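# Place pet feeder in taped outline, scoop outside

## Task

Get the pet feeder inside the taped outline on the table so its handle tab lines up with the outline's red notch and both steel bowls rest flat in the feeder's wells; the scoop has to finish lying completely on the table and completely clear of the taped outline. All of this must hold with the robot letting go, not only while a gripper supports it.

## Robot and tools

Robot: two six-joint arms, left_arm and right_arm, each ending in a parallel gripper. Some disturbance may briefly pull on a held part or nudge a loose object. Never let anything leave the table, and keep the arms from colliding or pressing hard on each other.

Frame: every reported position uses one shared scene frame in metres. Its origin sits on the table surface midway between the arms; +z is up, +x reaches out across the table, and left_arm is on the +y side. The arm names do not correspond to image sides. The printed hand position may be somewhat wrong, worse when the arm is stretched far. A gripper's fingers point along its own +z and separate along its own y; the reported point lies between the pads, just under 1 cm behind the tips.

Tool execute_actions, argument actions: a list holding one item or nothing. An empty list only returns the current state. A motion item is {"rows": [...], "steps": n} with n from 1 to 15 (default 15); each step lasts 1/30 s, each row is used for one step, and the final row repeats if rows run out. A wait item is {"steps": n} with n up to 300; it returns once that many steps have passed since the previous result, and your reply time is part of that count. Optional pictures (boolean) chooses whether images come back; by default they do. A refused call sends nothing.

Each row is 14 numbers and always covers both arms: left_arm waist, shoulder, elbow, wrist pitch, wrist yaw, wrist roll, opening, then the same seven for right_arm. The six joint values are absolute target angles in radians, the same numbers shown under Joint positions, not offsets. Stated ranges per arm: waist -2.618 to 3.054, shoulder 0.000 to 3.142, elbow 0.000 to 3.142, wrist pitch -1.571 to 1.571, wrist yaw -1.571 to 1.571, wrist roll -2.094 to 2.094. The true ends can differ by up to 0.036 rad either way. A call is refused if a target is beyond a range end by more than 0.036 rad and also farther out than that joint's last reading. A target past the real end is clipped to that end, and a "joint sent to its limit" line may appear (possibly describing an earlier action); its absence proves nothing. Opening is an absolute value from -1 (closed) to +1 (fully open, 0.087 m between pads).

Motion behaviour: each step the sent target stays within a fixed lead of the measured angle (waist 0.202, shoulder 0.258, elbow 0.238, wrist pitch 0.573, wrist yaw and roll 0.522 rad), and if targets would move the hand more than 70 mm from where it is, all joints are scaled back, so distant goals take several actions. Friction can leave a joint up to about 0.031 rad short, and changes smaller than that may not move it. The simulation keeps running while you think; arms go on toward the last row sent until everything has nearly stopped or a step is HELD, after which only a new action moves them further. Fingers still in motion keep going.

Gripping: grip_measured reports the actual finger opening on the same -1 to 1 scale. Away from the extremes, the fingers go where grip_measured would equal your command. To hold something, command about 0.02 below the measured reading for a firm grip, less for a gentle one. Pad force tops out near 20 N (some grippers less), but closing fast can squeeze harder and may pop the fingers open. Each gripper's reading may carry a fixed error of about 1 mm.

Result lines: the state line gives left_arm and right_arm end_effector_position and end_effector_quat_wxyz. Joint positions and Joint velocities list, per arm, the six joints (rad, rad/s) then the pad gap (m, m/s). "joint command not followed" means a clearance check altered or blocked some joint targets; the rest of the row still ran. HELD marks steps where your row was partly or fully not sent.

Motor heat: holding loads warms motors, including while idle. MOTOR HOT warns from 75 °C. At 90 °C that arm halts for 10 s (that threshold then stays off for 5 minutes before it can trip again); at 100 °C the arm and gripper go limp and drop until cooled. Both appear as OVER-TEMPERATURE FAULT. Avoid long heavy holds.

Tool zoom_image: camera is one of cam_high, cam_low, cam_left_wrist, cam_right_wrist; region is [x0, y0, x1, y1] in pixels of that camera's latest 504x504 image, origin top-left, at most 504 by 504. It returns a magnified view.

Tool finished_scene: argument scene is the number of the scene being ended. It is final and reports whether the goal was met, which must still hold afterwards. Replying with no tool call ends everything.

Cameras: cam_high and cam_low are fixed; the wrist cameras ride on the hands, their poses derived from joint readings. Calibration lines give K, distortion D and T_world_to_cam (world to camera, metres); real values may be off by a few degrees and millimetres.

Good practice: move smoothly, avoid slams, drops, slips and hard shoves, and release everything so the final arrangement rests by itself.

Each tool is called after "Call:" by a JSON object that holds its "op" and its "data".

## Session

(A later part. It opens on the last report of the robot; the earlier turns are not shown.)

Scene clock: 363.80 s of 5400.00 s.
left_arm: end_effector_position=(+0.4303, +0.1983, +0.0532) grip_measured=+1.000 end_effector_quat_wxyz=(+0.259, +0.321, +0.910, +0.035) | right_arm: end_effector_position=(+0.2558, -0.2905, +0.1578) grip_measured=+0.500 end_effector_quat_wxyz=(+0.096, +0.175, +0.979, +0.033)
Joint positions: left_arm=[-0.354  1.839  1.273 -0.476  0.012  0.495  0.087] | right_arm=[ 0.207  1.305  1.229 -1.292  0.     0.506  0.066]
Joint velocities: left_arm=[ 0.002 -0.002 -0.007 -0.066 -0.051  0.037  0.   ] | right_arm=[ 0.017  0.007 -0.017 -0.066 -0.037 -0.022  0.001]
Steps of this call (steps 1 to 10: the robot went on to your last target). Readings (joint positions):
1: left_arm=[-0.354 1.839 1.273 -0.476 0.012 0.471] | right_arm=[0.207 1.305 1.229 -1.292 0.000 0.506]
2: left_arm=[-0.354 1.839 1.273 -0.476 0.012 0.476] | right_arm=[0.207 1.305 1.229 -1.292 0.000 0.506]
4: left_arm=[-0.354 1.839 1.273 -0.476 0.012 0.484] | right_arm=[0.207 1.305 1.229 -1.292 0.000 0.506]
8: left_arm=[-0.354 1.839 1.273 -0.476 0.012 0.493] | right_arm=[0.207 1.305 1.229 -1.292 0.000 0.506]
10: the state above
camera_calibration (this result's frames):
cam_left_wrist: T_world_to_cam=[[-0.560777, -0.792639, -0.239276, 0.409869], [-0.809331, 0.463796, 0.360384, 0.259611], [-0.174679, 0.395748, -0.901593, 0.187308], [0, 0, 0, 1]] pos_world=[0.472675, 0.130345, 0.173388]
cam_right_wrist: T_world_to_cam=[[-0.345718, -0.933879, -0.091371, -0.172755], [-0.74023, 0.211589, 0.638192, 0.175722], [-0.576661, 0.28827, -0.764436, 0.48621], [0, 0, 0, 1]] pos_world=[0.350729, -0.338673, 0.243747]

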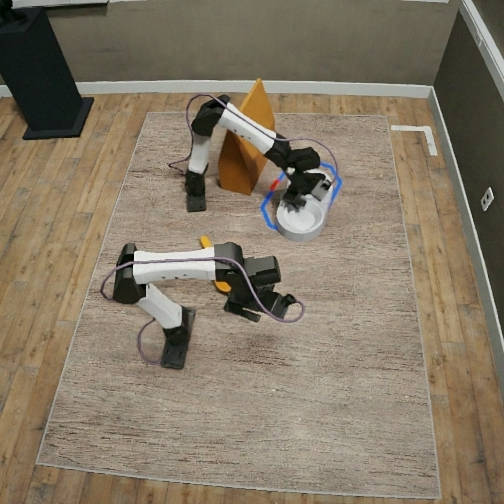

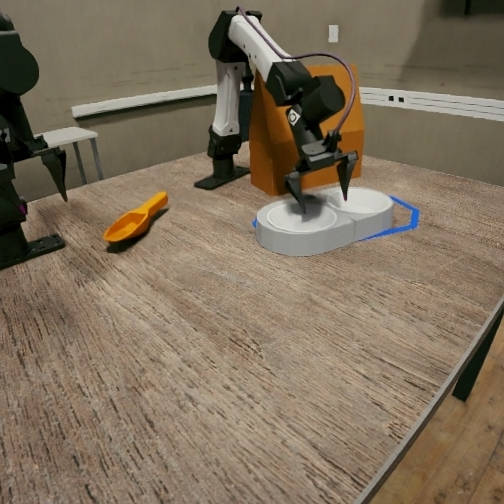

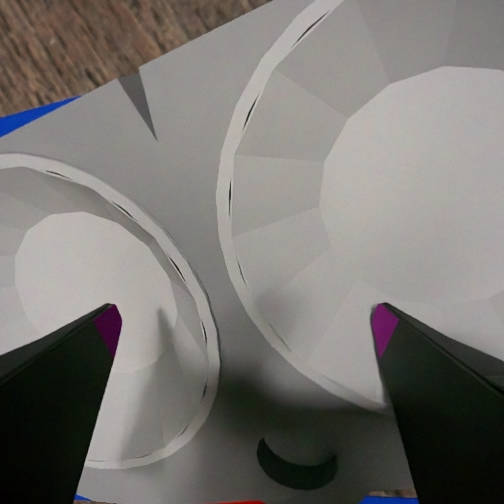

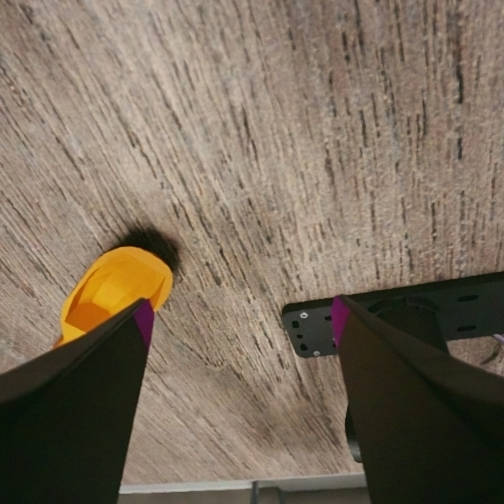

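Call:
{"op": "execute_actions", "data": {"actions": [{"rows": [[-0.3238,1.789,1.2013,-0.479,0,0.5375,1.0,0.20,1.30,1.20,-1.30,0,0.5,0.5]], "steps": 5}], "pictures": false}}

Call:
{"op": "execute_actions", "data": {"actions": [{"rows": [[-0.2905,1.750,1.1525,-0.466,0,0.570,1.0,0.20,1.30,1.20,-1.30,0,0.5,0.5]], "steps": 5}], "pictures": false}}

Call:
{"op": "execute_actions", "data": {"actions": [{"rows": [[-0.2573,1.711,1.1038,-0.453,0,0.6025,1.0,0.20,1.30,1.20,-1.30,0,0.5,0.5]], "steps": 12}]}}

Scene clock: 368.57 s of 5400.00 s.
left_arm: end_effector_position=(+0.4217, +0.2081, +0.0536) grip_measured=+1.000 end_effector_quat_wxyz=(+0.258, +0.323, +0.910, +0.039) | right_arm: end_effector_position=(+0.2558, -0.2905, +0.1578) grip_measured=+0.500 end_effector_quat_wxyz=(+0.096, +0.175, +0.979, +0.033)
Joint positions: left_arm=[-0.336  1.802  1.226 -0.467  0.015  0.516  0.087] | right_arm=[ 0.207  1.305  1.229 -1.292  0.     0.506  0.066]
Joint velocities: left_arm=[ 0.085 -0.061 -0.017 -0.037 -0.007  0.022  0.   ] | right_arm=[ 0.002 -0.002 -0.012 -0.007 -0.066  0.007 -0.   ]
Steps of this call (steps 1 to 30: the robot went on to your last target; steps 31 to 100: nothing new was sent; then 1.27 s passed at rest; steps 101 to 105: all 5 steps of this action). Readings (joint positions):
101: left_arm=[-0.352 1.832 1.263 -0.469 0.012 0.504] | right_arm=[0.207 1.305 1.229 -1.292 0.000 0.506]
102: left_arm=[-0.348 1.821 1.247 -0.468 0.012 0.510] | right_arm=[0.207 1.305 1.229 -1.292 0.000 0.506]
104: left_arm=[-0.339 1.805 1.229 -0.467 0.015 0.515] | right_arm=[0.207 1.305 1.229 -1.292 0.000 0.506]
105: the state above

Scene clock: 368.73 s of 5400.00 s.
left_arm: end_effector_position=(+0.4150, +0.2222, +0.0561) grip_measured=+1.000 end_effector_quat_wxyz=(+0.263, +0.320, +0.909, +0.045) | right_arm: end_effector_position=(+0.2558, -0.2905, +0.1578) grip_measured=+0.500 end_effector_quat_wxyz=(+0.096, +0.175, +0.979, +0.033)
Joint positions: left_arm=[-0.304  1.759  1.179 -0.451  0.019  0.542  0.087] | right_arm=[ 0.207  1.305  1.229 -1.292  0.     0.506  0.066]
Joint velocities: left_arm=[ 0.139 -0.081 -0.051  0.037 -0.037  0.037  0.   ] | right_arm=[-0.002  0.002  0.002 -0.037 -0.022  0.007 -0.   ]
Steps of this call (steps 1 to 5: all 5 steps of this action). Readings (joint positions):
1: left_arm=[-0.331 1.793 1.216 -0.458 0.017 0.523] | right_arm=[0.207 1.305 1.229 -1.292 0.000 0.506]
2: left_arm=[-0.325 1.781 1.201 -0.451 0.019 0.528] | right_arm=[0.207 1.305 1.229 -1.292 0.000 0.506]
4: left_arm=[-0.310 1.763 1.183 -0.451 0.019 0.539] | right_arm=[0.207 1.305 1.229 -1.292 0.000 0.506]
5: the state above

Scene clock: 369.13 s of 5400.00 s.
left_arm: end_effector_position=(+0.4071, +0.2390, +0.0567) grip_measured=+1.000 end_effector_quat_wxyz=(+0.265, +0.322, +0.908, +0.054) | right_arm: end_effector_position=(+0.2558, -0.2905, +0.1578) grip_measured=+0.500 end_effector_quat_wxyz=(+0.096, +0.175, +0.979, +0.033)
Joint positions: left_arm=[-0.266  1.719  1.13  -0.435  0.024  0.582  0.087] | right_arm=[ 0.207  1.305  1.229 -1.292  0.     0.506  0.066]
Joint velocities: left_arm=[-0.012  0.002 -0.012  0.007 -0.007 -0.007  0.   ] | right_arm=[-0.012 -0.012 -0.012 -0.022 -0.007 -0.022  0.   ]
Steps of this call (steps 1 to 12: all 12 steps of this action). Readings (joint positions):
1: left_arm=[-0.298 1.752 1.168 -0.443 0.021 0.549] | right_arm=[0.207 1.305 1.229 -1.292 0.000 0.506]
2: left_arm=[-0.290 1.740 1.153 -0.436 0.024 0.556] | right_arm=[0.207 1.305 1.229 -1.292 0.000 0.506]
4: left_arm=[-0.275 1.723 1.135 -0.435 0.024 0.568] | right_arm=[0.207 1.305 1.229 -1.292 0.000 0.506]
8: left_arm=[-0.266 1.719 1.130 -0.435 0.024 0.579] | right_arm=[0.207 1.305 1.229 -1.292 0.000 0.506]
12: the state above
camera_calibration (this result's frames):
cam_left_wrist: T_world_to_cam=[[-0.549014, -0.788376, -0.277573, 0.42627], [-0.821125, 0.446766, 0.355183, 0.229894], [-0.156007, 0.422922, -0.892636, 0.155669], [0, 0, 0, 1]] pos_world=[0.447085, 0.167517, 0.175622]
cam_right_wrist: T_world_to_cam=[[-0.345718, -0.933879, -0.091371, -0.172755], [-0.74023, 0.211589, 0.638192, 0.175722], [-0.576661, 0.28827, -0.764436, 0.48621], [0, 0, 0, 1]] pos_world=[0.350729, -0.338673, 0.243747]

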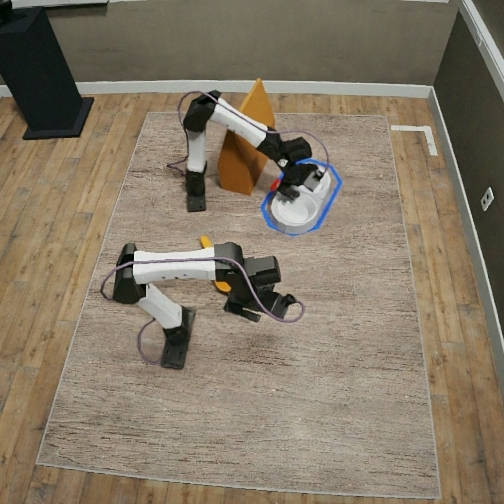

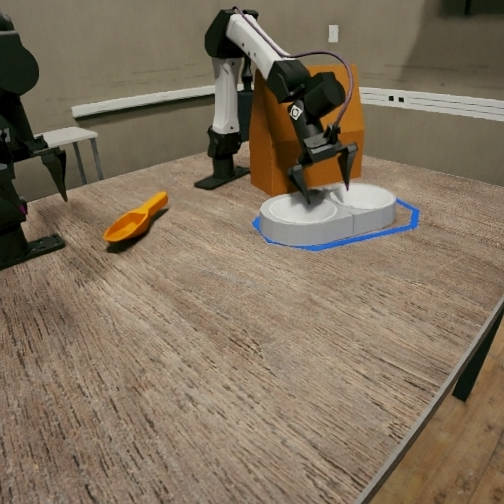

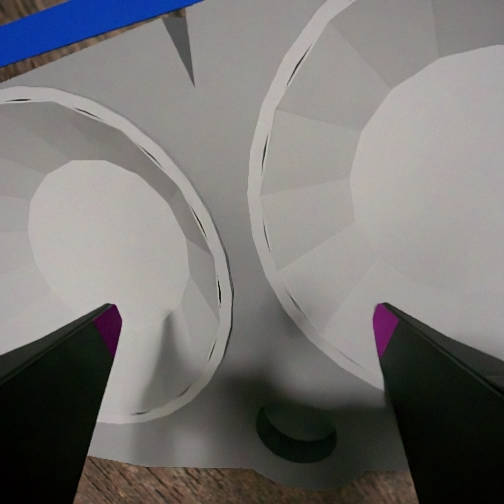

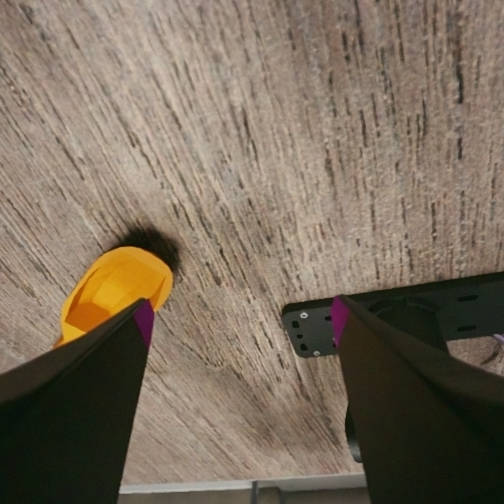

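Call:
{"op": "zoom_image", "data": {"camera": "cam_high", "region": [230, 130, 370, 270]}}

Call:
{"op": "zoom_image", "data": {"camera": "cam_low", "region": [230, 130, 440, 270]}}

Region (230, 130, 370, 270) of cam_high's 504x504 image, scaled by 3.600, with more detail than that image has.

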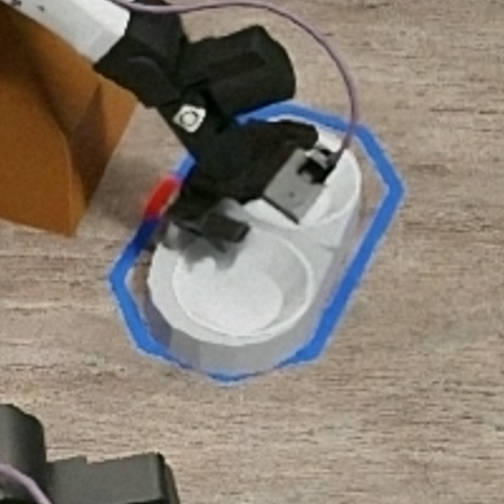

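Region (230, 130, 440, 270) of cam_low's 504x504 image, scaled by 2.400, with more detail than that image has.

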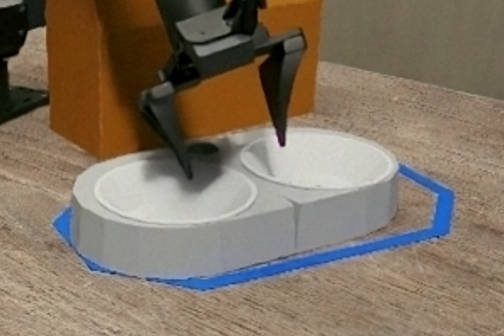

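Call:
{"op": "execute_actions", "data": {"actions": [{"rows": [[-0.228,1.6915,1.0754,-0.459,0,0.629,1.0,0.20,1.30,1.20,-1.30,0,0.5,0.5]], "steps": 5}], "pictures": false}}

Call:
{"op": "execute_actions", "data": {"actions": [{"rows": [[-0.198,1.672,1.047,-0.465,0,0.655,1.0,0.20,1.30,1.20,-1.30,0,0.5,0.5]], "steps": 12}]}}

Call:
{"op": "zoom_image", "data": {"camera": "cam_high", "region": [230, 130, 370, 270]}}

Call:
{"op": "zoom_image", "data": {"camera": "cam_low", "region": [230, 130, 440, 270]}}

Scene clock: 385.63 s of 5400.00 s.
left_arm: end_effector_position=(+0.4027, +0.2477, +0.0569) grip_measured=+1.000 end_effector_quat_wxyz=(+0.265, +0.321, +0.907, +0.058) | right_arm: end_effector_position=(+0.2558, -0.2905, +0.1578) grip_measured=+0.500 end_effector_quat_wxyz=(+0.096, +0.175, +0.979, +0.033)
Joint positions: left_arm=[-0.245  1.698  1.105 -0.428  0.029  0.602  0.087] | right_arm=[ 0.207  1.305  1.229 -1.292  0.     0.506  0.066]
Joint velocities: left_arm=[ 0.11  -0.027 -0.032  0.022  0.007  0.081  0.   ] | right_arm=[-0.027 -0.012 -0.012  0.022 -0.125  0.037  0.001]
Steps of this call (steps 1 to 15: the robot went on to your last target; steps 16 to 90: nothing new was sent; then 13.33 s passed at rest; steps 91 to 95: all 5 steps of this action). Readings (joint positions):
91: left_arm=[-0.264 1.715 1.125 -0.432 0.027 0.587] | right_arm=[0.207 1.305 1.229 -1.292 0.000 0.506]
92: left_arm=[-0.261 1.709 1.117 -0.428 0.029 0.592] | right_arm=[0.207 1.305 1.229 -1.292 0.000 0.506]
94: left_arm=[-0.249 1.700 1.107 -0.428 0.029 0.599] | right_arm=[0.207 1.305 1.229 -1.292 0.000 0.506]
95: the state above

Scene clock: 386.03 s of 5400.00 s.
left_arm: end_effector_position=(+0.3972, +0.2615, +0.0570) grip_measured=+1.000 end_effector_quat_wxyz=(+0.264, +0.320, +0.908, +0.064) | right_arm: end_effector_position=(+0.2558, -0.2905, +0.1578) grip_measured=+0.500 end_effector_quat_wxyz=(+0.096, +0.175, +0.979, +0.033)
Joint positions: left_arm=[-0.211  1.675  1.078 -0.424  0.033  0.632  0.087] | right_arm=[ 0.207  1.305  1.229 -1.292  0.     0.506  0.066]
Joint velocities: left_arm=[-0.002  0.007 -0.042  0.066 -0.037 -0.051  0.   ] | right_arm=[ 0.002 -0.007 -0.002 -0.007 -0.037  0.007 -0.   ]
Steps of this call (steps 1 to 12: all 12 steps of this action). Readings (joint positions):
1: left_arm=[-0.239 1.694 1.099 -0.426 0.031 0.607] | right_arm=[0.207 1.305 1.229 -1.292 0.000 0.506]
2: left_arm=[-0.232 1.687 1.091 -0.424 0.033 0.612] | right_arm=[0.207 1.305 1.229 -1.292 0.000 0.506]
4: left_arm=[-0.218 1.678 1.080 -0.424 0.033 0.621] | right_arm=[0.207 1.305 1.229 -1.292 0.000 0.506]
8: left_arm=[-0.211 1.675 1.078 -0.424 0.033 0.630] | right_arm=[0.207 1.305 1.229 -1.292 0.000 0.506]
12: the state above
camera_calibration (this result's frames):
cam_left_wrist: T_world_to_cam=[[-0.540618, -0.788009, -0.294574, 0.436191], [-0.82692, 0.433361, 0.35833, 0.217161], [-0.154711, 0.437309, -0.885904, 0.14018], [0, 0, 0, 1]] pos_world=[0.437075, 0.188311, 0.174861]
cam_right_wrist: T_world_to_cam=[[-0.345718, -0.933879, -0.091371, -0.172755], [-0.74023, 0.211589, 0.638192, 0.175722], [-0.576661, 0.28827, -0.764436, 0.48621], [0, 0, 0, 1]] pos_world=[0.350729, -0.338673, 0.243747]

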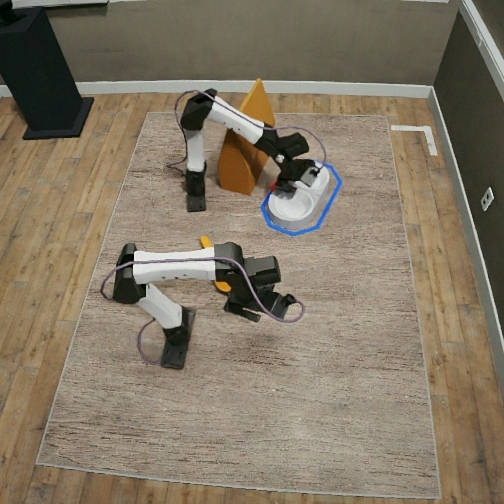

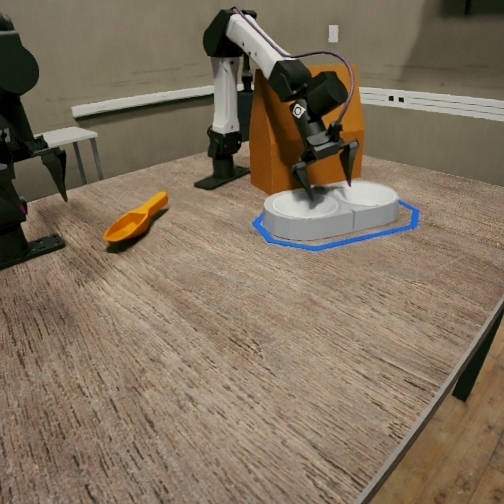

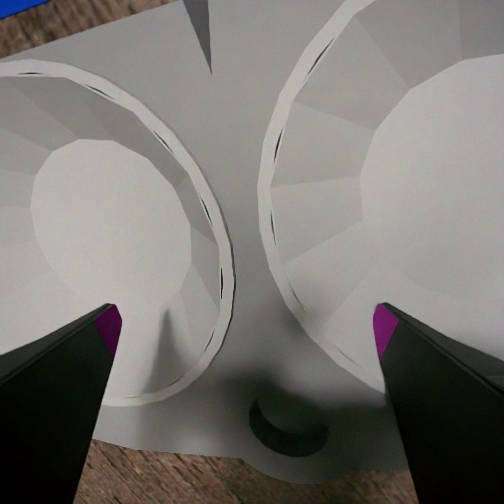

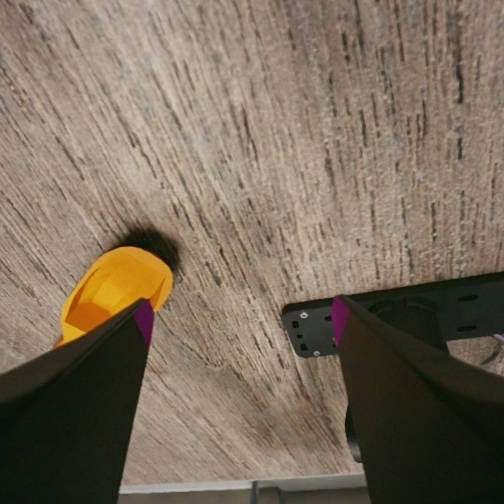

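Region (230, 130, 370, 270) of cam_high's 504x504 image, scaled by 3.600, with more detail than that image has.

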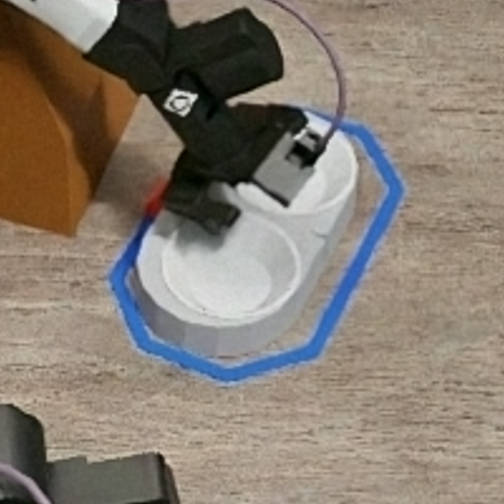

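Region (230, 130, 440, 270) of cam_low's 504x504 image, scaled by 2.400, with more detail than that image has.

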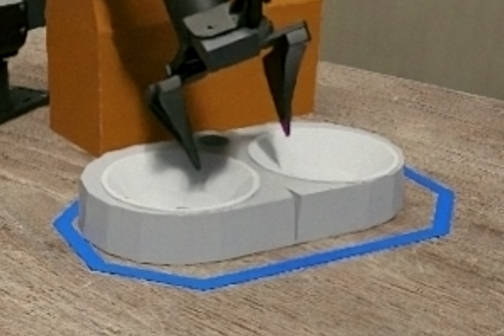

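Call:
{"op": "execute_actions", "data": {"actions": [{"rows": [[-0.235,1.675,1.16,-0.43,0,0.632,1.0,0.20,1.30,1.20,-1.30,0,0.5,0.5]], "steps": 8}], "pictures": false}}

Call:
{"op": "execute_actions", "data": {"actions": [{"rows": [[-0.245,1.62,1.235,-0.59,0,0.632,1.0,0.20,1.30,1.20,-1.30,0,0.5,0.5]], "steps": 8}], "pictures": false}}

Call:
{"op": "execute_actions", "data": {"actions": [{"rows": [[-0.256,1.565,1.31,-0.75,0,0.632,1.0,0.20,1.30,1.20,-1.30,0,0.5,0.5]], "steps": 8}], "pictures": false}}

Call:
{"op": "execute_actions", "data": {"actions": [{"rows": [[-0.267,1.51,1.385,-0.91,0,0.632,1.0,0.20,1.30,1.20,-1.30,0,0.5,0.5]], "steps": 15}]}}

Call:
{"op": "zoom_image", "data": {"camera": "cam_high", "region": [230, 130, 370, 270]}}

Call:
{"op": "zoom_image", "data": {"camera": "cam_low", "region": [230, 130, 440, 270]}}

Scene clock: 394.20 s of 5400.00 s.
left_arm: end_effector_position=(+0.4195, +0.2560, +0.0816) grip_measured=+1.000 end_effector_quat_wxyz=(+0.295, +0.323, +0.896, +0.078) | right_arm: end_effector_position=(+0.2558, -0.2905, +0.1578) grip_measured=+0.500 end_effector_quat_wxyz=(+0.096, +0.175, +0.979, +0.033)
Joint positions: left_arm=[-0.229  1.677  1.149 -0.422  0.019  0.632  0.087] | right_arm=[ 0.207  1.305  1.229 -1.292  0.     0.506  0.066]
Joint velocities: left_arm=[-0.002  0.007 -0.007 -0.081  0.007 -0.022  0.   ] | right_arm=[-0.007 -0.007  0.017  0.051  0.037  0.051 -0.   ]
Steps of this call (steps 1 to 15: the robot went on to your last target; steps 16 to 90: nothing new was sent; then 4.90 s passed at rest; steps 91 to 98: all 8 steps of this action). Readings (joint positions):
91: left_arm=[-0.213 1.675 1.089 -0.431 0.032 0.632] | right_arm=[0.207 1.305 1.229 -1.292 0.000 0.506]
92: left_arm=[-0.217 1.677 1.105 -0.435 0.028 0.632] | right_arm=[0.207 1.305 1.229 -1.292 0.000 0.506]
94: left_arm=[-0.225 1.677 1.135 -0.431 0.024 0.632] | right_arm=[0.207 1.305 1.229 -1.292 0.000 0.506]
98: the state above

Scene clock: 394.47 s of 5400.00 s.
left_arm: end_effector_position=(+0.4163, +0.2532, +0.1183) grip_measured=+1.000 end_effector_quat_wxyz=(+0.305, +0.326, +0.891, +0.082) | right_arm: end_effector_position=(+0.2558, -0.2905, +0.1578) grip_measured=+0.500 end_effector_quat_wxyz=(+0.096, +0.175, +0.979, +0.033)
Joint positions: left_arm=[-0.237  1.62   1.226 -0.535  0.015  0.632  0.087] | right_arm=[ 0.207  1.305  1.229 -1.292  0.     0.506  0.066]
Joint velocities: left_arm=[-0.012 -0.061  0.017 -0.095 -0.007  0.051  0.   ] | right_arm=[-0.017 -0.002 -0.002  0.037 -0.022  0.007 -0.   ]
Steps of this call (steps 1 to 8: all 8 steps of this action). Readings (joint positions):
1: left_arm=[-0.229 1.676 1.162 -0.451 0.017 0.632] | right_arm=[0.207 1.305 1.229 -1.292 0.000 0.506]
2: left_arm=[-0.231 1.671 1.179 -0.483 0.016 0.632] | right_arm=[0.207 1.305 1.229 -1.292 0.000 0.506]
4: left_arm=[-0.235 1.650 1.205 -0.515 0.015 0.632] | right_arm=[0.207 1.305 1.229 -1.292 0.000 0.506]
8: the state above

Scene clock: 394.73 s of 5400.00 s.
left_arm: end_effector_position=(+0.3992, +0.2501, +0.1479) grip_measured=+1.000 end_effector_quat_wxyz=(+0.293, +0.332, +0.893, +0.077) | right_arm: end_effector_position=(+0.2558, -0.2905, +0.1578) grip_measured=+0.500 end_effector_quat_wxyz=(+0.096, +0.175, +0.979, +0.033)
Joint positions: left_arm=[-0.249  1.565  1.3   -0.689  0.013  0.632  0.087] | right_arm=[ 0.207  1.305  1.229 -1.292  0.     0.506  0.066]
Joint velocities: left_arm=[-0.007 -0.017  0.012 -0.212 -0.022 -0.037  0.   ] | right_arm=[-0.002  0.002 -0.007  0.037  0.007 -0.037 -0.001]
Steps of this call (steps 1 to 8: all 8 steps of this action). Readings (joint positions):
1: left_arm=[-0.238 1.617 1.240 -0.568 0.014 0.632] | right_arm=[0.207 1.305 1.229 -1.292 0.000 0.506]
2: left_arm=[-0.240 1.612 1.257 -0.607 0.013 0.632] | right_arm=[0.207 1.305 1.229 -1.292 0.000 0.506]
4: left_arm=[-0.246 1.592 1.281 -0.652 0.013 0.632] | right_arm=[0.207 1.305 1.229 -1.292 0.000 0.506]
8: the state above

Scene clock: 395.23 s of 5400.00 s.
left_arm: end_effector_position=(+0.3693, +0.2489, +0.1738) grip_measured=+1.000 end_effector_quat_wxyz=(+0.266, +0.339, +0.900, +0.068) | right_arm: end_effector_position=(+0.2558, -0.2905, +0.1578) grip_measured=+0.500 end_effector_quat_wxyz=(+0.096, +0.175, +0.979, +0.033)
Joint positions: left_arm=[-0.259  1.509  1.375 -0.881  0.012  0.632  0.087] | right_arm=[ 0.207  1.305  1.229 -1.292  0.     0.506  0.066]
Joint velocities: left_arm=[-0.007 -0.002 -0.017 -0.066 -0.037 -0.066  0.   ] | right_arm=[-0.012  0.007 -0.017 -0.022  0.022 -0.051  0.001]
Steps of this call (steps 1 to 15: all 15 steps of this action). Readings (joint positions):
1: left_arm=[-0.250 1.562 1.314 -0.723 0.013 0.632] | right_arm=[0.207 1.305 1.229 -1.292 0.000 0.506]
2: left_arm=[-0.252 1.559 1.331 -0.763 0.012 0.632] | right_arm=[0.207 1.305 1.229 -1.292 0.000 0.506]
4: left_arm=[-0.257 1.538 1.355 -0.810 0.012 0.632] | right_arm=[0.207 1.305 1.229 -1.292 0.000 0.506]
8: left_arm=[-0.259 1.509 1.375 -0.850 0.012 0.632] | right_arm=[0.207 1.305 1.229 -1.292 0.000 0.506]
15: the state above
camera_calibration (this result's frames):
cam_left_wrist: T_world_to_cam=[[-0.567696, -0.761724, -0.312247, 0.452088], [-0.812677, 0.457976, 0.360297, 0.14599], [-0.131445, 0.458295, -0.879027, 0.229841], [0, 0, 0, 1]] pos_world=[0.405503, 0.172171, 0.2906]
cam_right_wrist: T_world_to_cam=[[-0.345718, -0.933879, -0.091371, -0.172755], [-0.74023, 0.211589, 0.638192, 0.175722], [-0.576661, 0.28827, -0.764436, 0.48621], [0, 0, 0, 1]] pos_world=[0.350729, -0.338673, 0.243747]

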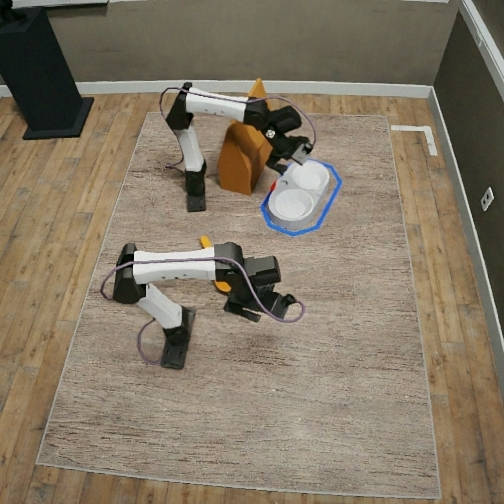

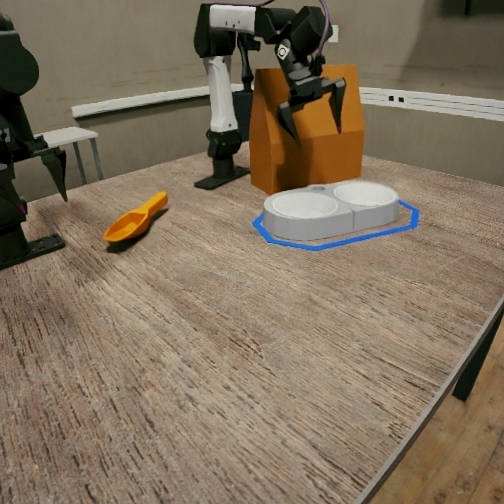

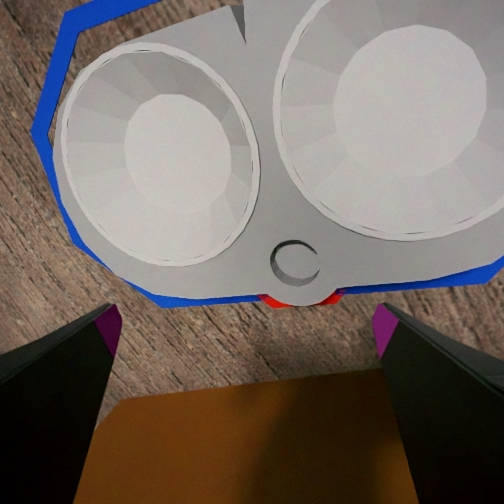

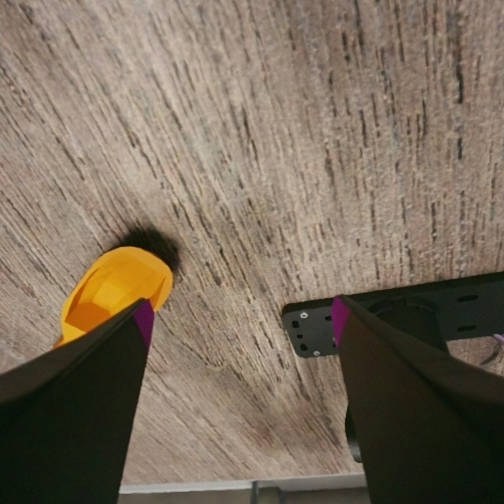

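Region (230, 130, 370, 270) of cam_high's 504x504 image, scaled by 3.600, with more detail than that image has.

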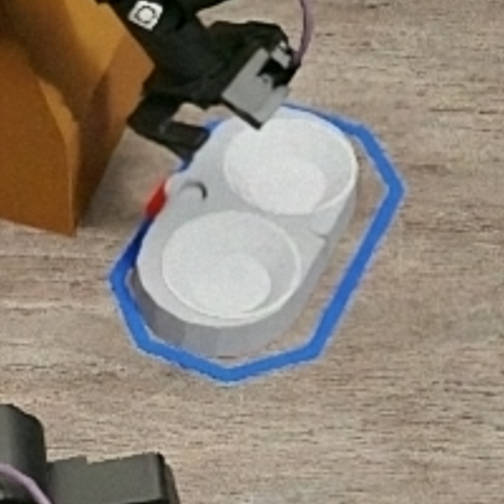

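Region (230, 130, 440, 270) of cam_low's 504x504 image, scaled by 2.400, with more detail than that image has.

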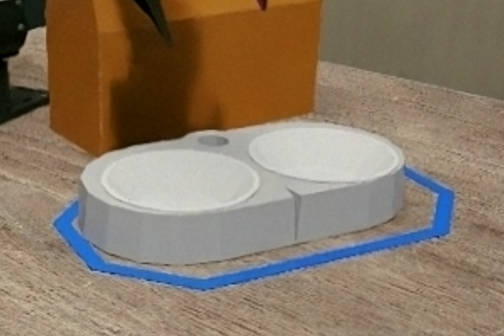

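Call:
{"op": "execute_actions", "data": {"actions": [{"rows": [[-0.252,1.595,1.375,-0.804,0,0.539,0.8,0.20,1.30,1.20,-1.30,0,0.5,0.5]], "steps": 6}], "pictures": false}}

Call:
{"op": "execute_actions", "data": {"actions": [{"rows": [[-0.245,1.682,1.375,-0.727,0,0.445,0.8,0.20,1.30,1.20,-1.30,0,0.5,0.5]], "steps": 6}], "pictures": false}}

Call:
{"op": "execute_actions", "data": {"actions": [{"rows": [[-0.238,1.768,1.375,-0.65,0,0.352,0.8,0.20,1.30,1.20,-1.30,0,0.5,0.5]], "steps": 15}], "pictures": false}}

Call:
{"op": "execute_actions", "data": {"actions": [{"steps": 8}]}}

Scene clock: 423.83 s of 5400.00 s.
left_arm: end_effector_position=(+0.3827, +0.2455, +0.1521) grip_measured=+0.800 end_effector_quat_wxyz=(+0.255, +0.311, +0.914, +0.057) | right_arm: end_effector_position=(+0.2558, -0.2905, +0.1578) grip_measured=+0.500 end_effector_quat_wxyz=(+0.096, +0.175, +0.979, +0.033)
Joint positions: left_arm=[-0.259  1.584  1.375 -0.833  0.012  0.568  0.079] | right_arm=[ 0.207  1.305  1.229 -1.292  0.     0.506  0.066]
Joint velocities: left_arm=[ 0.012  0.242  0.002  0.154 -0.051 -0.198 -0.   ] | right_arm=[-0.007 -0.002  0.002 -0.022  0.022 -0.095  0.   ]
Steps of this call (steps 1 to 15: the robot went on to your last target; steps 16 to 90: nothing new was sent; then 25.40 s passed at rest; steps 91 to 96: all 6 steps of this action). Readings (joint positions):
91: left_arm=[-0.259 1.515 1.375 -0.881 0.012 0.618] | right_arm=[0.207 1.305 1.229 -1.292 0.000 0.506]
92: left_arm=[-0.259 1.527 1.375 -0.864 0.012 0.603] | right_arm=[0.207 1.305 1.229 -1.292 0.000 0.506]
94: left_arm=[-0.259 1.560 1.375 -0.842 0.012 0.582] | right_arm=[0.207 1.305 1.229 -1.292 0.000 0.506]
96: the state above

Scene clock: 424.03 s of 5400.00 s.
left_arm: end_effector_position=(+0.3996, +0.2432, +0.1246) grip_measured=+0.800 end_effector_quat_wxyz=(+0.247, +0.269, +0.930, +0.044) | right_arm: end_effector_position=(+0.2558, -0.2905, +0.1578) grip_measured=+0.500 end_effector_quat_wxyz=(+0.096, +0.175, +0.979, +0.033)
Joint positions: left_arm=[-0.253  1.676  1.375 -0.763  0.012  0.482  0.079] | right_arm=[ 0.207  1.305  1.229 -1.292  0.     0.506  0.066]
Joint velocities: left_arm=[ 0.012  0.212  0.012  0.095 -0.095 -0.168  0.   ] | right_arm=[-0.002 -0.007 -0.012  0.007 -0.037  0.007 -0.001]
Steps of this call (steps 1 to 6: all 6 steps of this action). Readings (joint positions):
1: left_arm=[-0.259 1.598 1.375 -0.823 0.012 0.548] | right_arm=[0.207 1.305 1.229 -1.292 0.000 0.506]
2: left_arm=[-0.258 1.615 1.375 -0.801 0.012 0.528] | right_arm=[0.207 1.305 1.229 -1.292 0.000 0.506]
4: left_arm=[-0.255 1.652 1.375 -0.774 0.012 0.500] | right_arm=[0.207 1.305 1.229 -1.292 0.000 0.506]
6: the state above

Scene clock: 424.53 s of 5400.00 s.
left_arm: end_effector_position=(+0.4209, +0.2401, +0.0987) grip_measured=+0.800 end_effector_quat_wxyz=(+0.254, +0.210, +0.944, +0.031) | right_arm: end_effector_position=(+0.2558, -0.2905, +0.1578) grip_measured=+0.500 end_effector_quat_wxyz=(+0.096, +0.175, +0.979, +0.033)
Joint positions: left_arm=[-0.246  1.765  1.375 -0.663  0.012  0.362  0.079] | right_arm=[ 0.207  1.305  1.229 -1.292  0.     0.506  0.066]
Joint velocities: left_arm=[-0.012 -0.022 -0.007  0.051  0.022 -0.11   0.   ] | right_arm=[ 0.017 -0.002 -0.012  0.007 -0.007 -0.051  0.001]
Steps of this call (steps 1 to 15: all 15 steps of this action). Readings (joint positions):
1: left_arm=[-0.253 1.689 1.375 -0.751 0.012 0.460] | right_arm=[0.207 1.305 1.229 -1.292 0.000 0.506]
2: left_arm=[-0.251 1.703 1.375 -0.728 0.012 0.440] | right_arm=[0.207 1.305 1.229 -1.292 0.000 0.506]
4: left_arm=[-0.248 1.737 1.375 -0.699 0.012 0.410] | right_arm=[0.207 1.305 1.229 -1.292 0.000 0.506]
8: left_arm=[-0.246 1.765 1.375 -0.681 0.012 0.379] | right_arm=[0.207 1.305 1.229 -1.292 0.000 0.506]
15: the state above

Scene clock: 424.80 s of 5400.00 s.
left_arm: end_effector_position=(+0.4215, +0.2399, +0.0989) grip_measured=+0.800 end_effector_quat_wxyz=(+0.256, +0.208, +0.944, +0.031) | right_arm: end_effector_position=(+0.2558, -0.2905, +0.1578) grip_measured=+0.500 end_effector_quat_wxyz=(+0.096, +0.175, +0.979, +0.033)
Joint positions: left_arm=[-0.246  1.765  1.375 -0.66   0.012  0.358  0.079] | right_arm=[ 0.207  1.305  1.229 -1.292  0.     0.506  0.066]
Joint velocities: left_arm=[-0.007  0.017  0.012 -0.007 -0.022 -0.007 -0.   ] | right_arm=[ 0.002 -0.002 -0.027  0.007  0.007 -0.022  0.001]
Steps of this call (steps 1 to 8: the robot went on to your last target). Readings (joint positions):
1: left_arm=[-0.246 1.765 1.375 -0.663 0.012 0.361] | right_arm=[0.207 1.305 1.229 -1.292 0.000 0.506]
2: left_arm=[-0.246 1.765 1.375 -0.662 0.012 0.360] | right_arm=[0.207 1.305 1.229 -1.292 0.000 0.506]
4: left_arm=[-0.246 1.765 1.375 -0.661 0.012 0.359] | right_arm=[0.207 1.305 1.229 -1.292 0.000 0.506]
8: the state above
camera_calibration (this result's frames):
cam_left_wrist: T_world_to_cam=[[-0.370137, -0.912592, -0.173708, 0.390746], [-0.88933, 0.294046, 0.350184, 0.292199], [-0.268497, 0.2841, -0.920433, 0.278695], [0, 0, 0, 1]] pos_world=[0.47932, 0.191494, 0.222072]
cam_right_wrist: T_world_to_cam=[[-0.345718, -0.933879, -0.091371, -0.172755], [-0.74023, 0.211589, 0.638192, 0.175722], [-0.576661, 0.28827, -0.764436, 0.48621], [0, 0, 0, 1]] pos_world=[0.350729, -0.338673, 0.243747]

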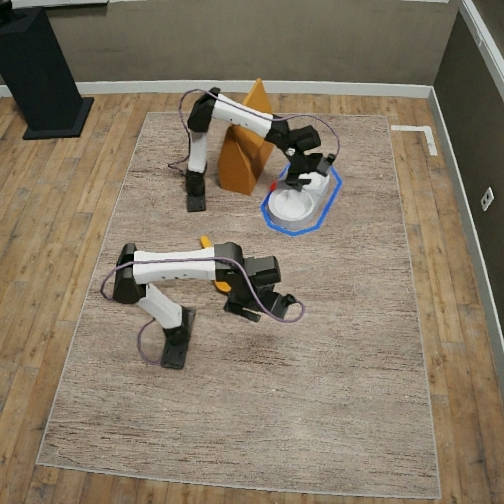

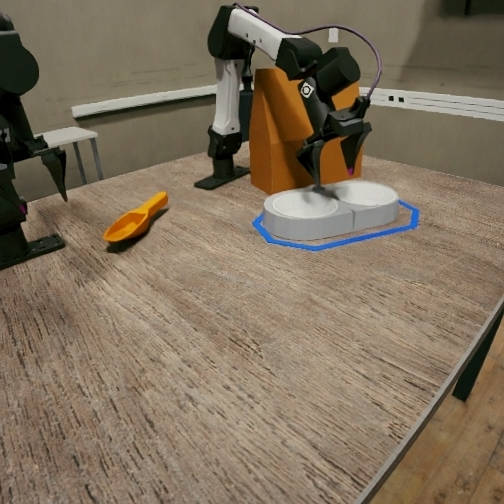

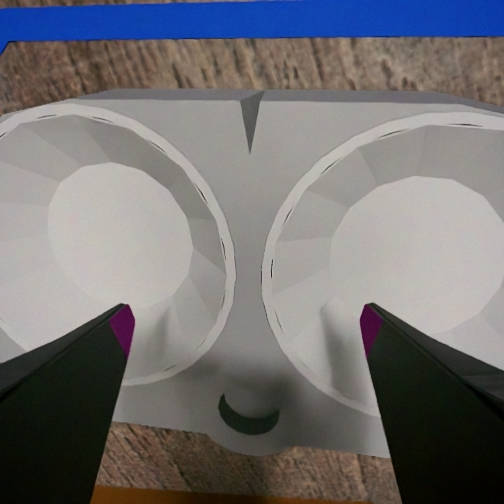

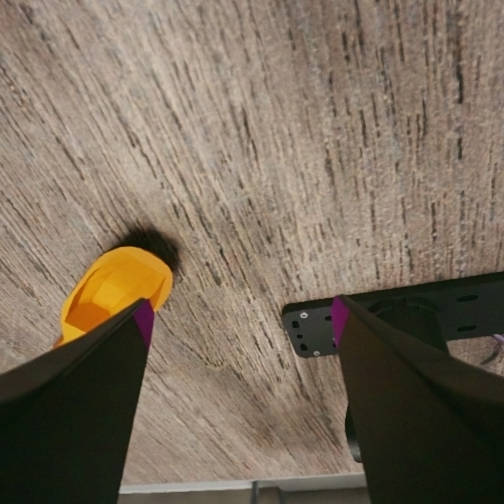

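Call:
{"op": "execute_actions", "data": {"actions": [{"rows": [[-0.2363,1.7739,1.3497,-0.6296,0,0.360,0.8,0.20,1.30,1.20,-1.30,0,0.5,0.5],[-0.2346,1.7798,1.3344,-0.6092,0,0.362,0.8,0.20,1.30,1.20,-1.30,0,0.5,0.5],[-0.2329,1.7857,1.3191,-0.5888,0,0.364,0.8,0.20,1.30,1.20,-1.30,0,0.5,0.5],[-0.2312,1.7916,1.3038,-0.5684,0,0.366,0.8,0.20,1.30,1.20,-1.30,0,0.5,0.5],[-0.2295,1.7975,1.2885,-0.5480,0,0.368,0.8,0.20,1.30,1.20,-1.30,0,0.5,0.5],[-0.2278,1.8034,1.2732,-0.5276,0,0.370,0.8,0.20,1.30,1.20,-1.30,0,0.5,0.5],[-0.2261,1.8093,1.2579,-0.5072,0,0.372,0.8,0.20,1.30,1.20,-1.30,0,0.5,0.5],[-0.2244,1.8152,1.2426,-0.4868,0,0.374,0.8,0.20,1.30,1.20,-1.30,0,0.5,0.5],[-0.2227,1.8211,1.2273,-0.4664,0,0.376,0.8,0.20,1.30,1.20,-1.30,0,0.5,0.5],[-0.221,1.827,1.212,-0.446,0,0.378,0.8,0.20,1.30,1.20,-1.30,0,0.5,0.5]], "steps": 15}], "pictures": false}}

Call:
{"op": "execute_actions", "data": {"actions": [{"rows": [[-0.221,1.827,1.212,-0.446,0,0.378,0.3,0.20,1.30,1.20,-1.30,0,0.5,0.5]], "steps": 12}]}}

Scene clock: 436.67 s of 5400.00 s.
left_arm: end_effector_position=(+0.4151, +0.2476, +0.0427) grip_measured=+0.800 end_effector_quat_wxyz=(+0.238, +0.206, +0.949, +0.032) | right_arm: end_effector_position=(+0.2558, -0.2905, +0.1578) grip_measured=+0.500 end_effector_quat_wxyz=(+0.096, +0.175, +0.979, +0.033)
Joint positions: left_arm=[-0.229  1.821  1.226 -0.491  0.012  0.37   0.079] | right_arm=[ 0.207  1.305  1.229 -1.292  0.     0.506  0.066]
Joint velocities: left_arm=[-0.002 -0.007 -0.007  0.095  0.051  0.007  0.001] | right_arm=[-0.002 -0.007 -0.017 -0.037 -0.037 -0.022  0.   ]
Steps of this call (steps 1 to 15: the robot went on to your last target; steps 16 to 90: nothing new was sent; then 8.37 s passed at rest; steps 91 to 105: all 15 steps of this action). Readings (joint positions):
91: left_arm=[-0.246 1.765 1.375 -0.658 0.012 0.357] | right_arm=[0.207 1.305 1.229 -1.292 0.000 0.506]
92: left_arm=[-0.246 1.765 1.371 -0.649 0.012 0.357] | right_arm=[0.207 1.305 1.229 -1.292 0.000 0.506]
94: left_arm=[-0.245 1.765 1.353 -0.621 0.012 0.358] | right_arm=[0.207 1.305 1.229 -1.292 0.000 0.506]
98: left_arm=[-0.237 1.778 1.293 -0.559 0.012 0.362] | right_arm=[0.207 1.305 1.229 -1.292 0.000 0.506]
105: the state above

Scene clock: 437.07 s of 5400.00 s.
left_arm: end_effector_position=(+0.4230, +0.2472, +0.0456) grip_measured=+0.300 end_effector_quat_wxyz=(+0.254, +0.206, +0.944, +0.035) | right_arm: end_effector_position=(+0.2558, -0.2905, +0.1578) grip_measured=+0.500 end_effector_quat_wxyz=(+0.096, +0.175, +0.979, +0.033)
Joint positions: left_arm=[-0.229  1.821  1.226 -0.457  0.012  0.371  0.057] | right_arm=[ 0.207  1.305  1.229 -1.292  0.     0.506  0.066]
Joint velocities: left_arm=[-0.007  0.002  0.012  0.066 -0.051 -0.037  0.001] | right_arm=[-0.017 -0.002 -0.012  0.007  0.081 -0.051 -0.   ]
Steps of this call (steps 1 to 12: all 12 steps of this action). Readings (joint positions):
1: left_arm=[-0.229 1.821 1.226 -0.486 0.012 0.370] | right_arm=[0.207 1.305 1.229 -1.292 0.000 0.506]
2: left_arm=[-0.229 1.821 1.226 -0.479 0.012 0.370] | right_arm=[0.207 1.305 1.229 -1.292 0.000 0.506]
4: left_arm=[-0.229 1.821 1.226 -0.469 0.012 0.371] | right_arm=[0.207 1.305 1.229 -1.292 0.000 0.506]
8: left_arm=[-0.229 1.821 1.226 -0.460 0.012 0.371] | right_arm=[0.207 1.305 1.229 -1.292 0.000 0.506]
12: the state above
camera_calibration (this result's frames):
cam_left_wrist: T_world_to_cam=[[-0.365692, -0.913313, -0.179246, 0.387277], [-0.890241, 0.287046, 0.353659, 0.311965], [-0.27155, 0.288902, -0.918039, 0.227912], [0, 0, 0, 1]] pos_world=[0.481237, 0.198312, 0.16832]
cam_right_wrist: T_world_to_cam=[[-0.345718, -0.933879, -0.091371, -0.172755], [-0.74023, 0.211589, 0.638192, 0.175722], [-0.576661, 0.28827, -0.764436, 0.48621], [0, 0, 0, 1]] pos_world=[0.350729, -0.338673, 0.243747]

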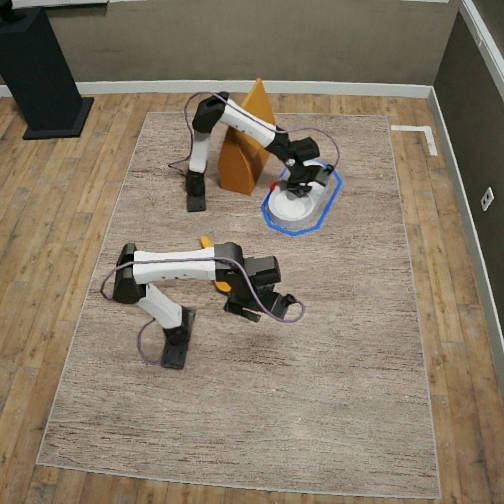

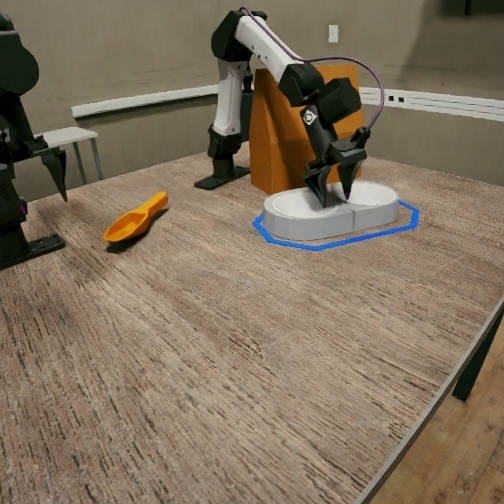

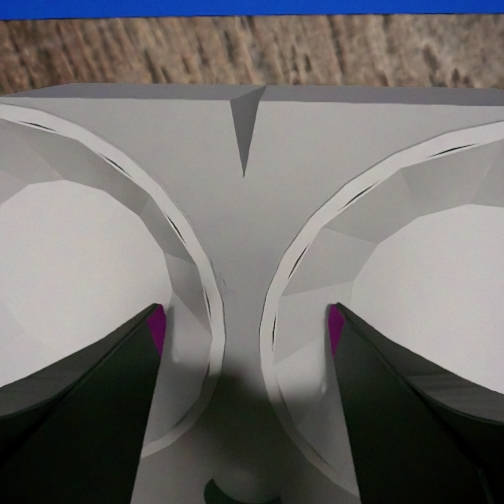

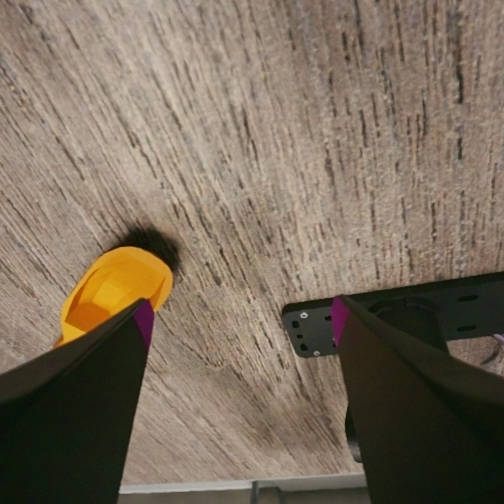

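Call:
{"op": "execute_actions", "data": {"actions": [{"rows": [[-0.195,1.841,1.25,-0.46,0,0.405,0.3,0.20,1.30,1.20,-1.30,0,0.5,0.5]], "steps": 6}], "pictures": false}}

Call:
{"op": "execute_actions", "data": {"actions": [{"rows": [[-0.168,1.855,1.272,-0.468,0,0.432,0.3,0.20,1.30,1.20,-1.30,0,0.5,0.5]], "steps": 12}]}}

Call:
{"op": "zoom_image", "data": {"camera": "cam_high", "region": [230, 130, 370, 270]}}

Call:
{"op": "zoom_image", "data": {"camera": "cam_low", "region": [230, 130, 440, 270]}}

Scene clock: 442.33 s of 5400.00 s.
left_arm: end_effector_position=(+0.4238, +0.2558, +0.0458) grip_measured=+0.300 end_effector_quat_wxyz=(+0.255, +0.204, +0.945, +0.038) | right_arm: end_effector_position=(+0.2558, -0.2905, +0.1578) grip_measured=+0.500 end_effector_quat_wxyz=(+0.096, +0.175, +0.979, +0.033)
Joint positions: left_arm=[-0.208  1.821  1.226 -0.456  0.016  0.386  0.057] | right_arm=[ 0.207  1.305  1.229 -1.292  0.     0.506  0.066]
Joint velocities: left_arm=[ 0.017 -0.007  0.007  0.022 -0.037  0.007 -0.   ] | right_arm=[-0.017 -0.002 -0.012  0.022 -0.125 -0.022  0.001]
Steps of this call (steps 1 to 15: the robot went on to your last target; steps 16 to 90: nothing new was sent; then 2.07 s passed at rest; steps 91 to 96: all 6 steps of this action). Readings (joint positions):
91: left_arm=[-0.226 1.821 1.226 -0.456 0.012 0.376] | right_arm=[0.207 1.305 1.229 -1.292 0.000 0.506]
92: left_arm=[-0.222 1.821 1.226 -0.456 0.012 0.381] | right_arm=[0.207 1.305 1.229 -1.292 0.000 0.506]
94: left_arm=[-0.212 1.821 1.226 -0.456 0.016 0.384] | right_arm=[0.207 1.305 1.229 -1.292 0.000 0.506]
96: the state above

Scene clock: 442.73 s of 5400.00 s.
left_arm: end_effector_position=(+0.4302, +0.2679, +0.0489) grip_measured=+0.300 end_effector_quat_wxyz=(+0.256, +0.205, +0.944, +0.043) | right_arm: end_effector_position=(+0.2558, -0.2905, +0.1578) grip_measured=+0.500 end_effector_quat_wxyz=(+0.096, +0.175, +0.979, +0.033)
Joint positions: left_arm=[-0.179  1.835  1.254 -0.464  0.021  0.417  0.057] | right_arm=[ 0.207  1.305  1.229 -1.292  0.     0.506  0.066]
Joint velocities: left_arm=[-0.012 -0.012  0.002 -0.007 -0.037  0.037  0.   ] | right_arm=[-0.007 -0.017  0.012 -0.081 -0.051  0.007 -0.001]
Steps of this call (steps 1 to 12: all 12 steps of this action). Readings (joint positions):
1: left_arm=[-0.205 1.824 1.232 -0.460 0.018 0.392] | right_arm=[0.207 1.305 1.229 -1.292 0.000 0.506]
2: left_arm=[-0.201 1.828 1.240 -0.464 0.021 0.397] | right_arm=[0.207 1.305 1.229 -1.292 0.000 0.506]
4: left_arm=[-0.190 1.834 1.250 -0.464 0.021 0.405] | right_arm=[0.207 1.305 1.229 -1.292 0.000 0.506]
8: left_arm=[-0.179 1.835 1.254 -0.464 0.021 0.413] | right_arm=[0.207 1.305 1.229 -1.292 0.000 0.506]
12: the state above
camera_calibration (this result's frames):
cam_left_wrist: T_world_to_cam=[[-0.35827, -0.912827, -0.195931, 0.406854], [-0.895013, 0.276083, 0.350328, 0.316423], [-0.265696, 0.300873, -0.915905, 0.221097], [0, 0, 0, 1]] pos_world=[0.487711, 0.217507, 0.171367]
cam_right_wrist: T_world_to_cam=[[-0.345718, -0.933879, -0.091371, -0.172755], [-0.74023, 0.211589, 0.638192, 0.175722], [-0.576661, 0.28827, -0.764436, 0.48621], [0, 0, 0, 1]] pos_world=[0.350729, -0.338673, 0.243747]

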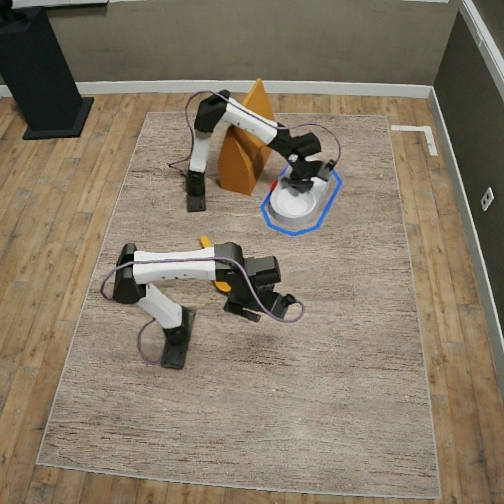

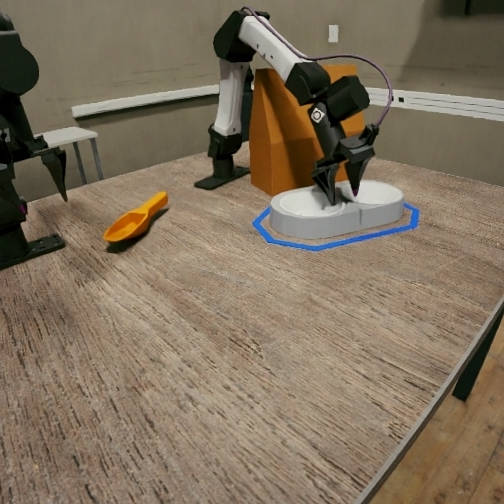

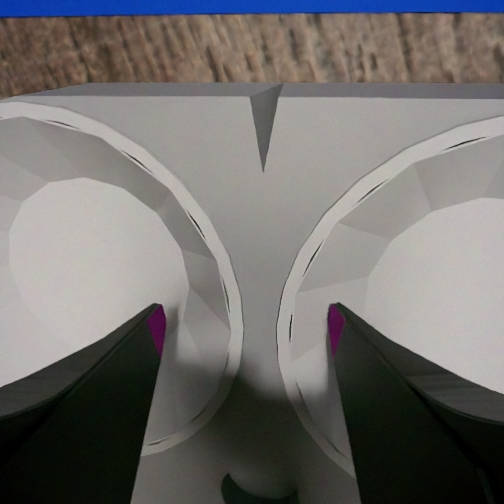

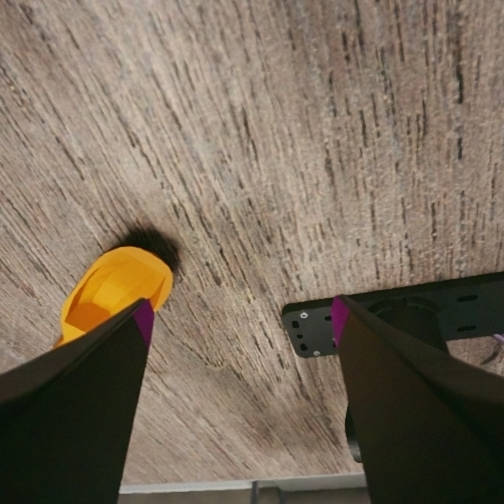

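Region (230, 130, 370, 270) of cam_high's 504x504 image, scaled by 3.600, with more detail than that image has.

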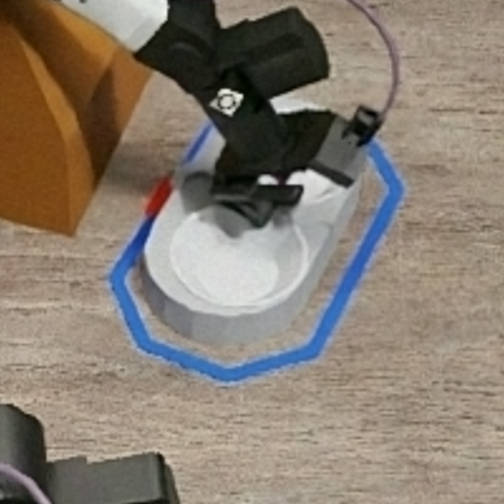

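Region (230, 130, 440, 270) of cam_low's 504x504 image, scaled by 2.400, with more detail than that image has.

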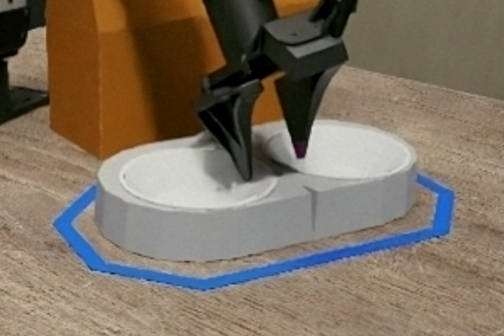

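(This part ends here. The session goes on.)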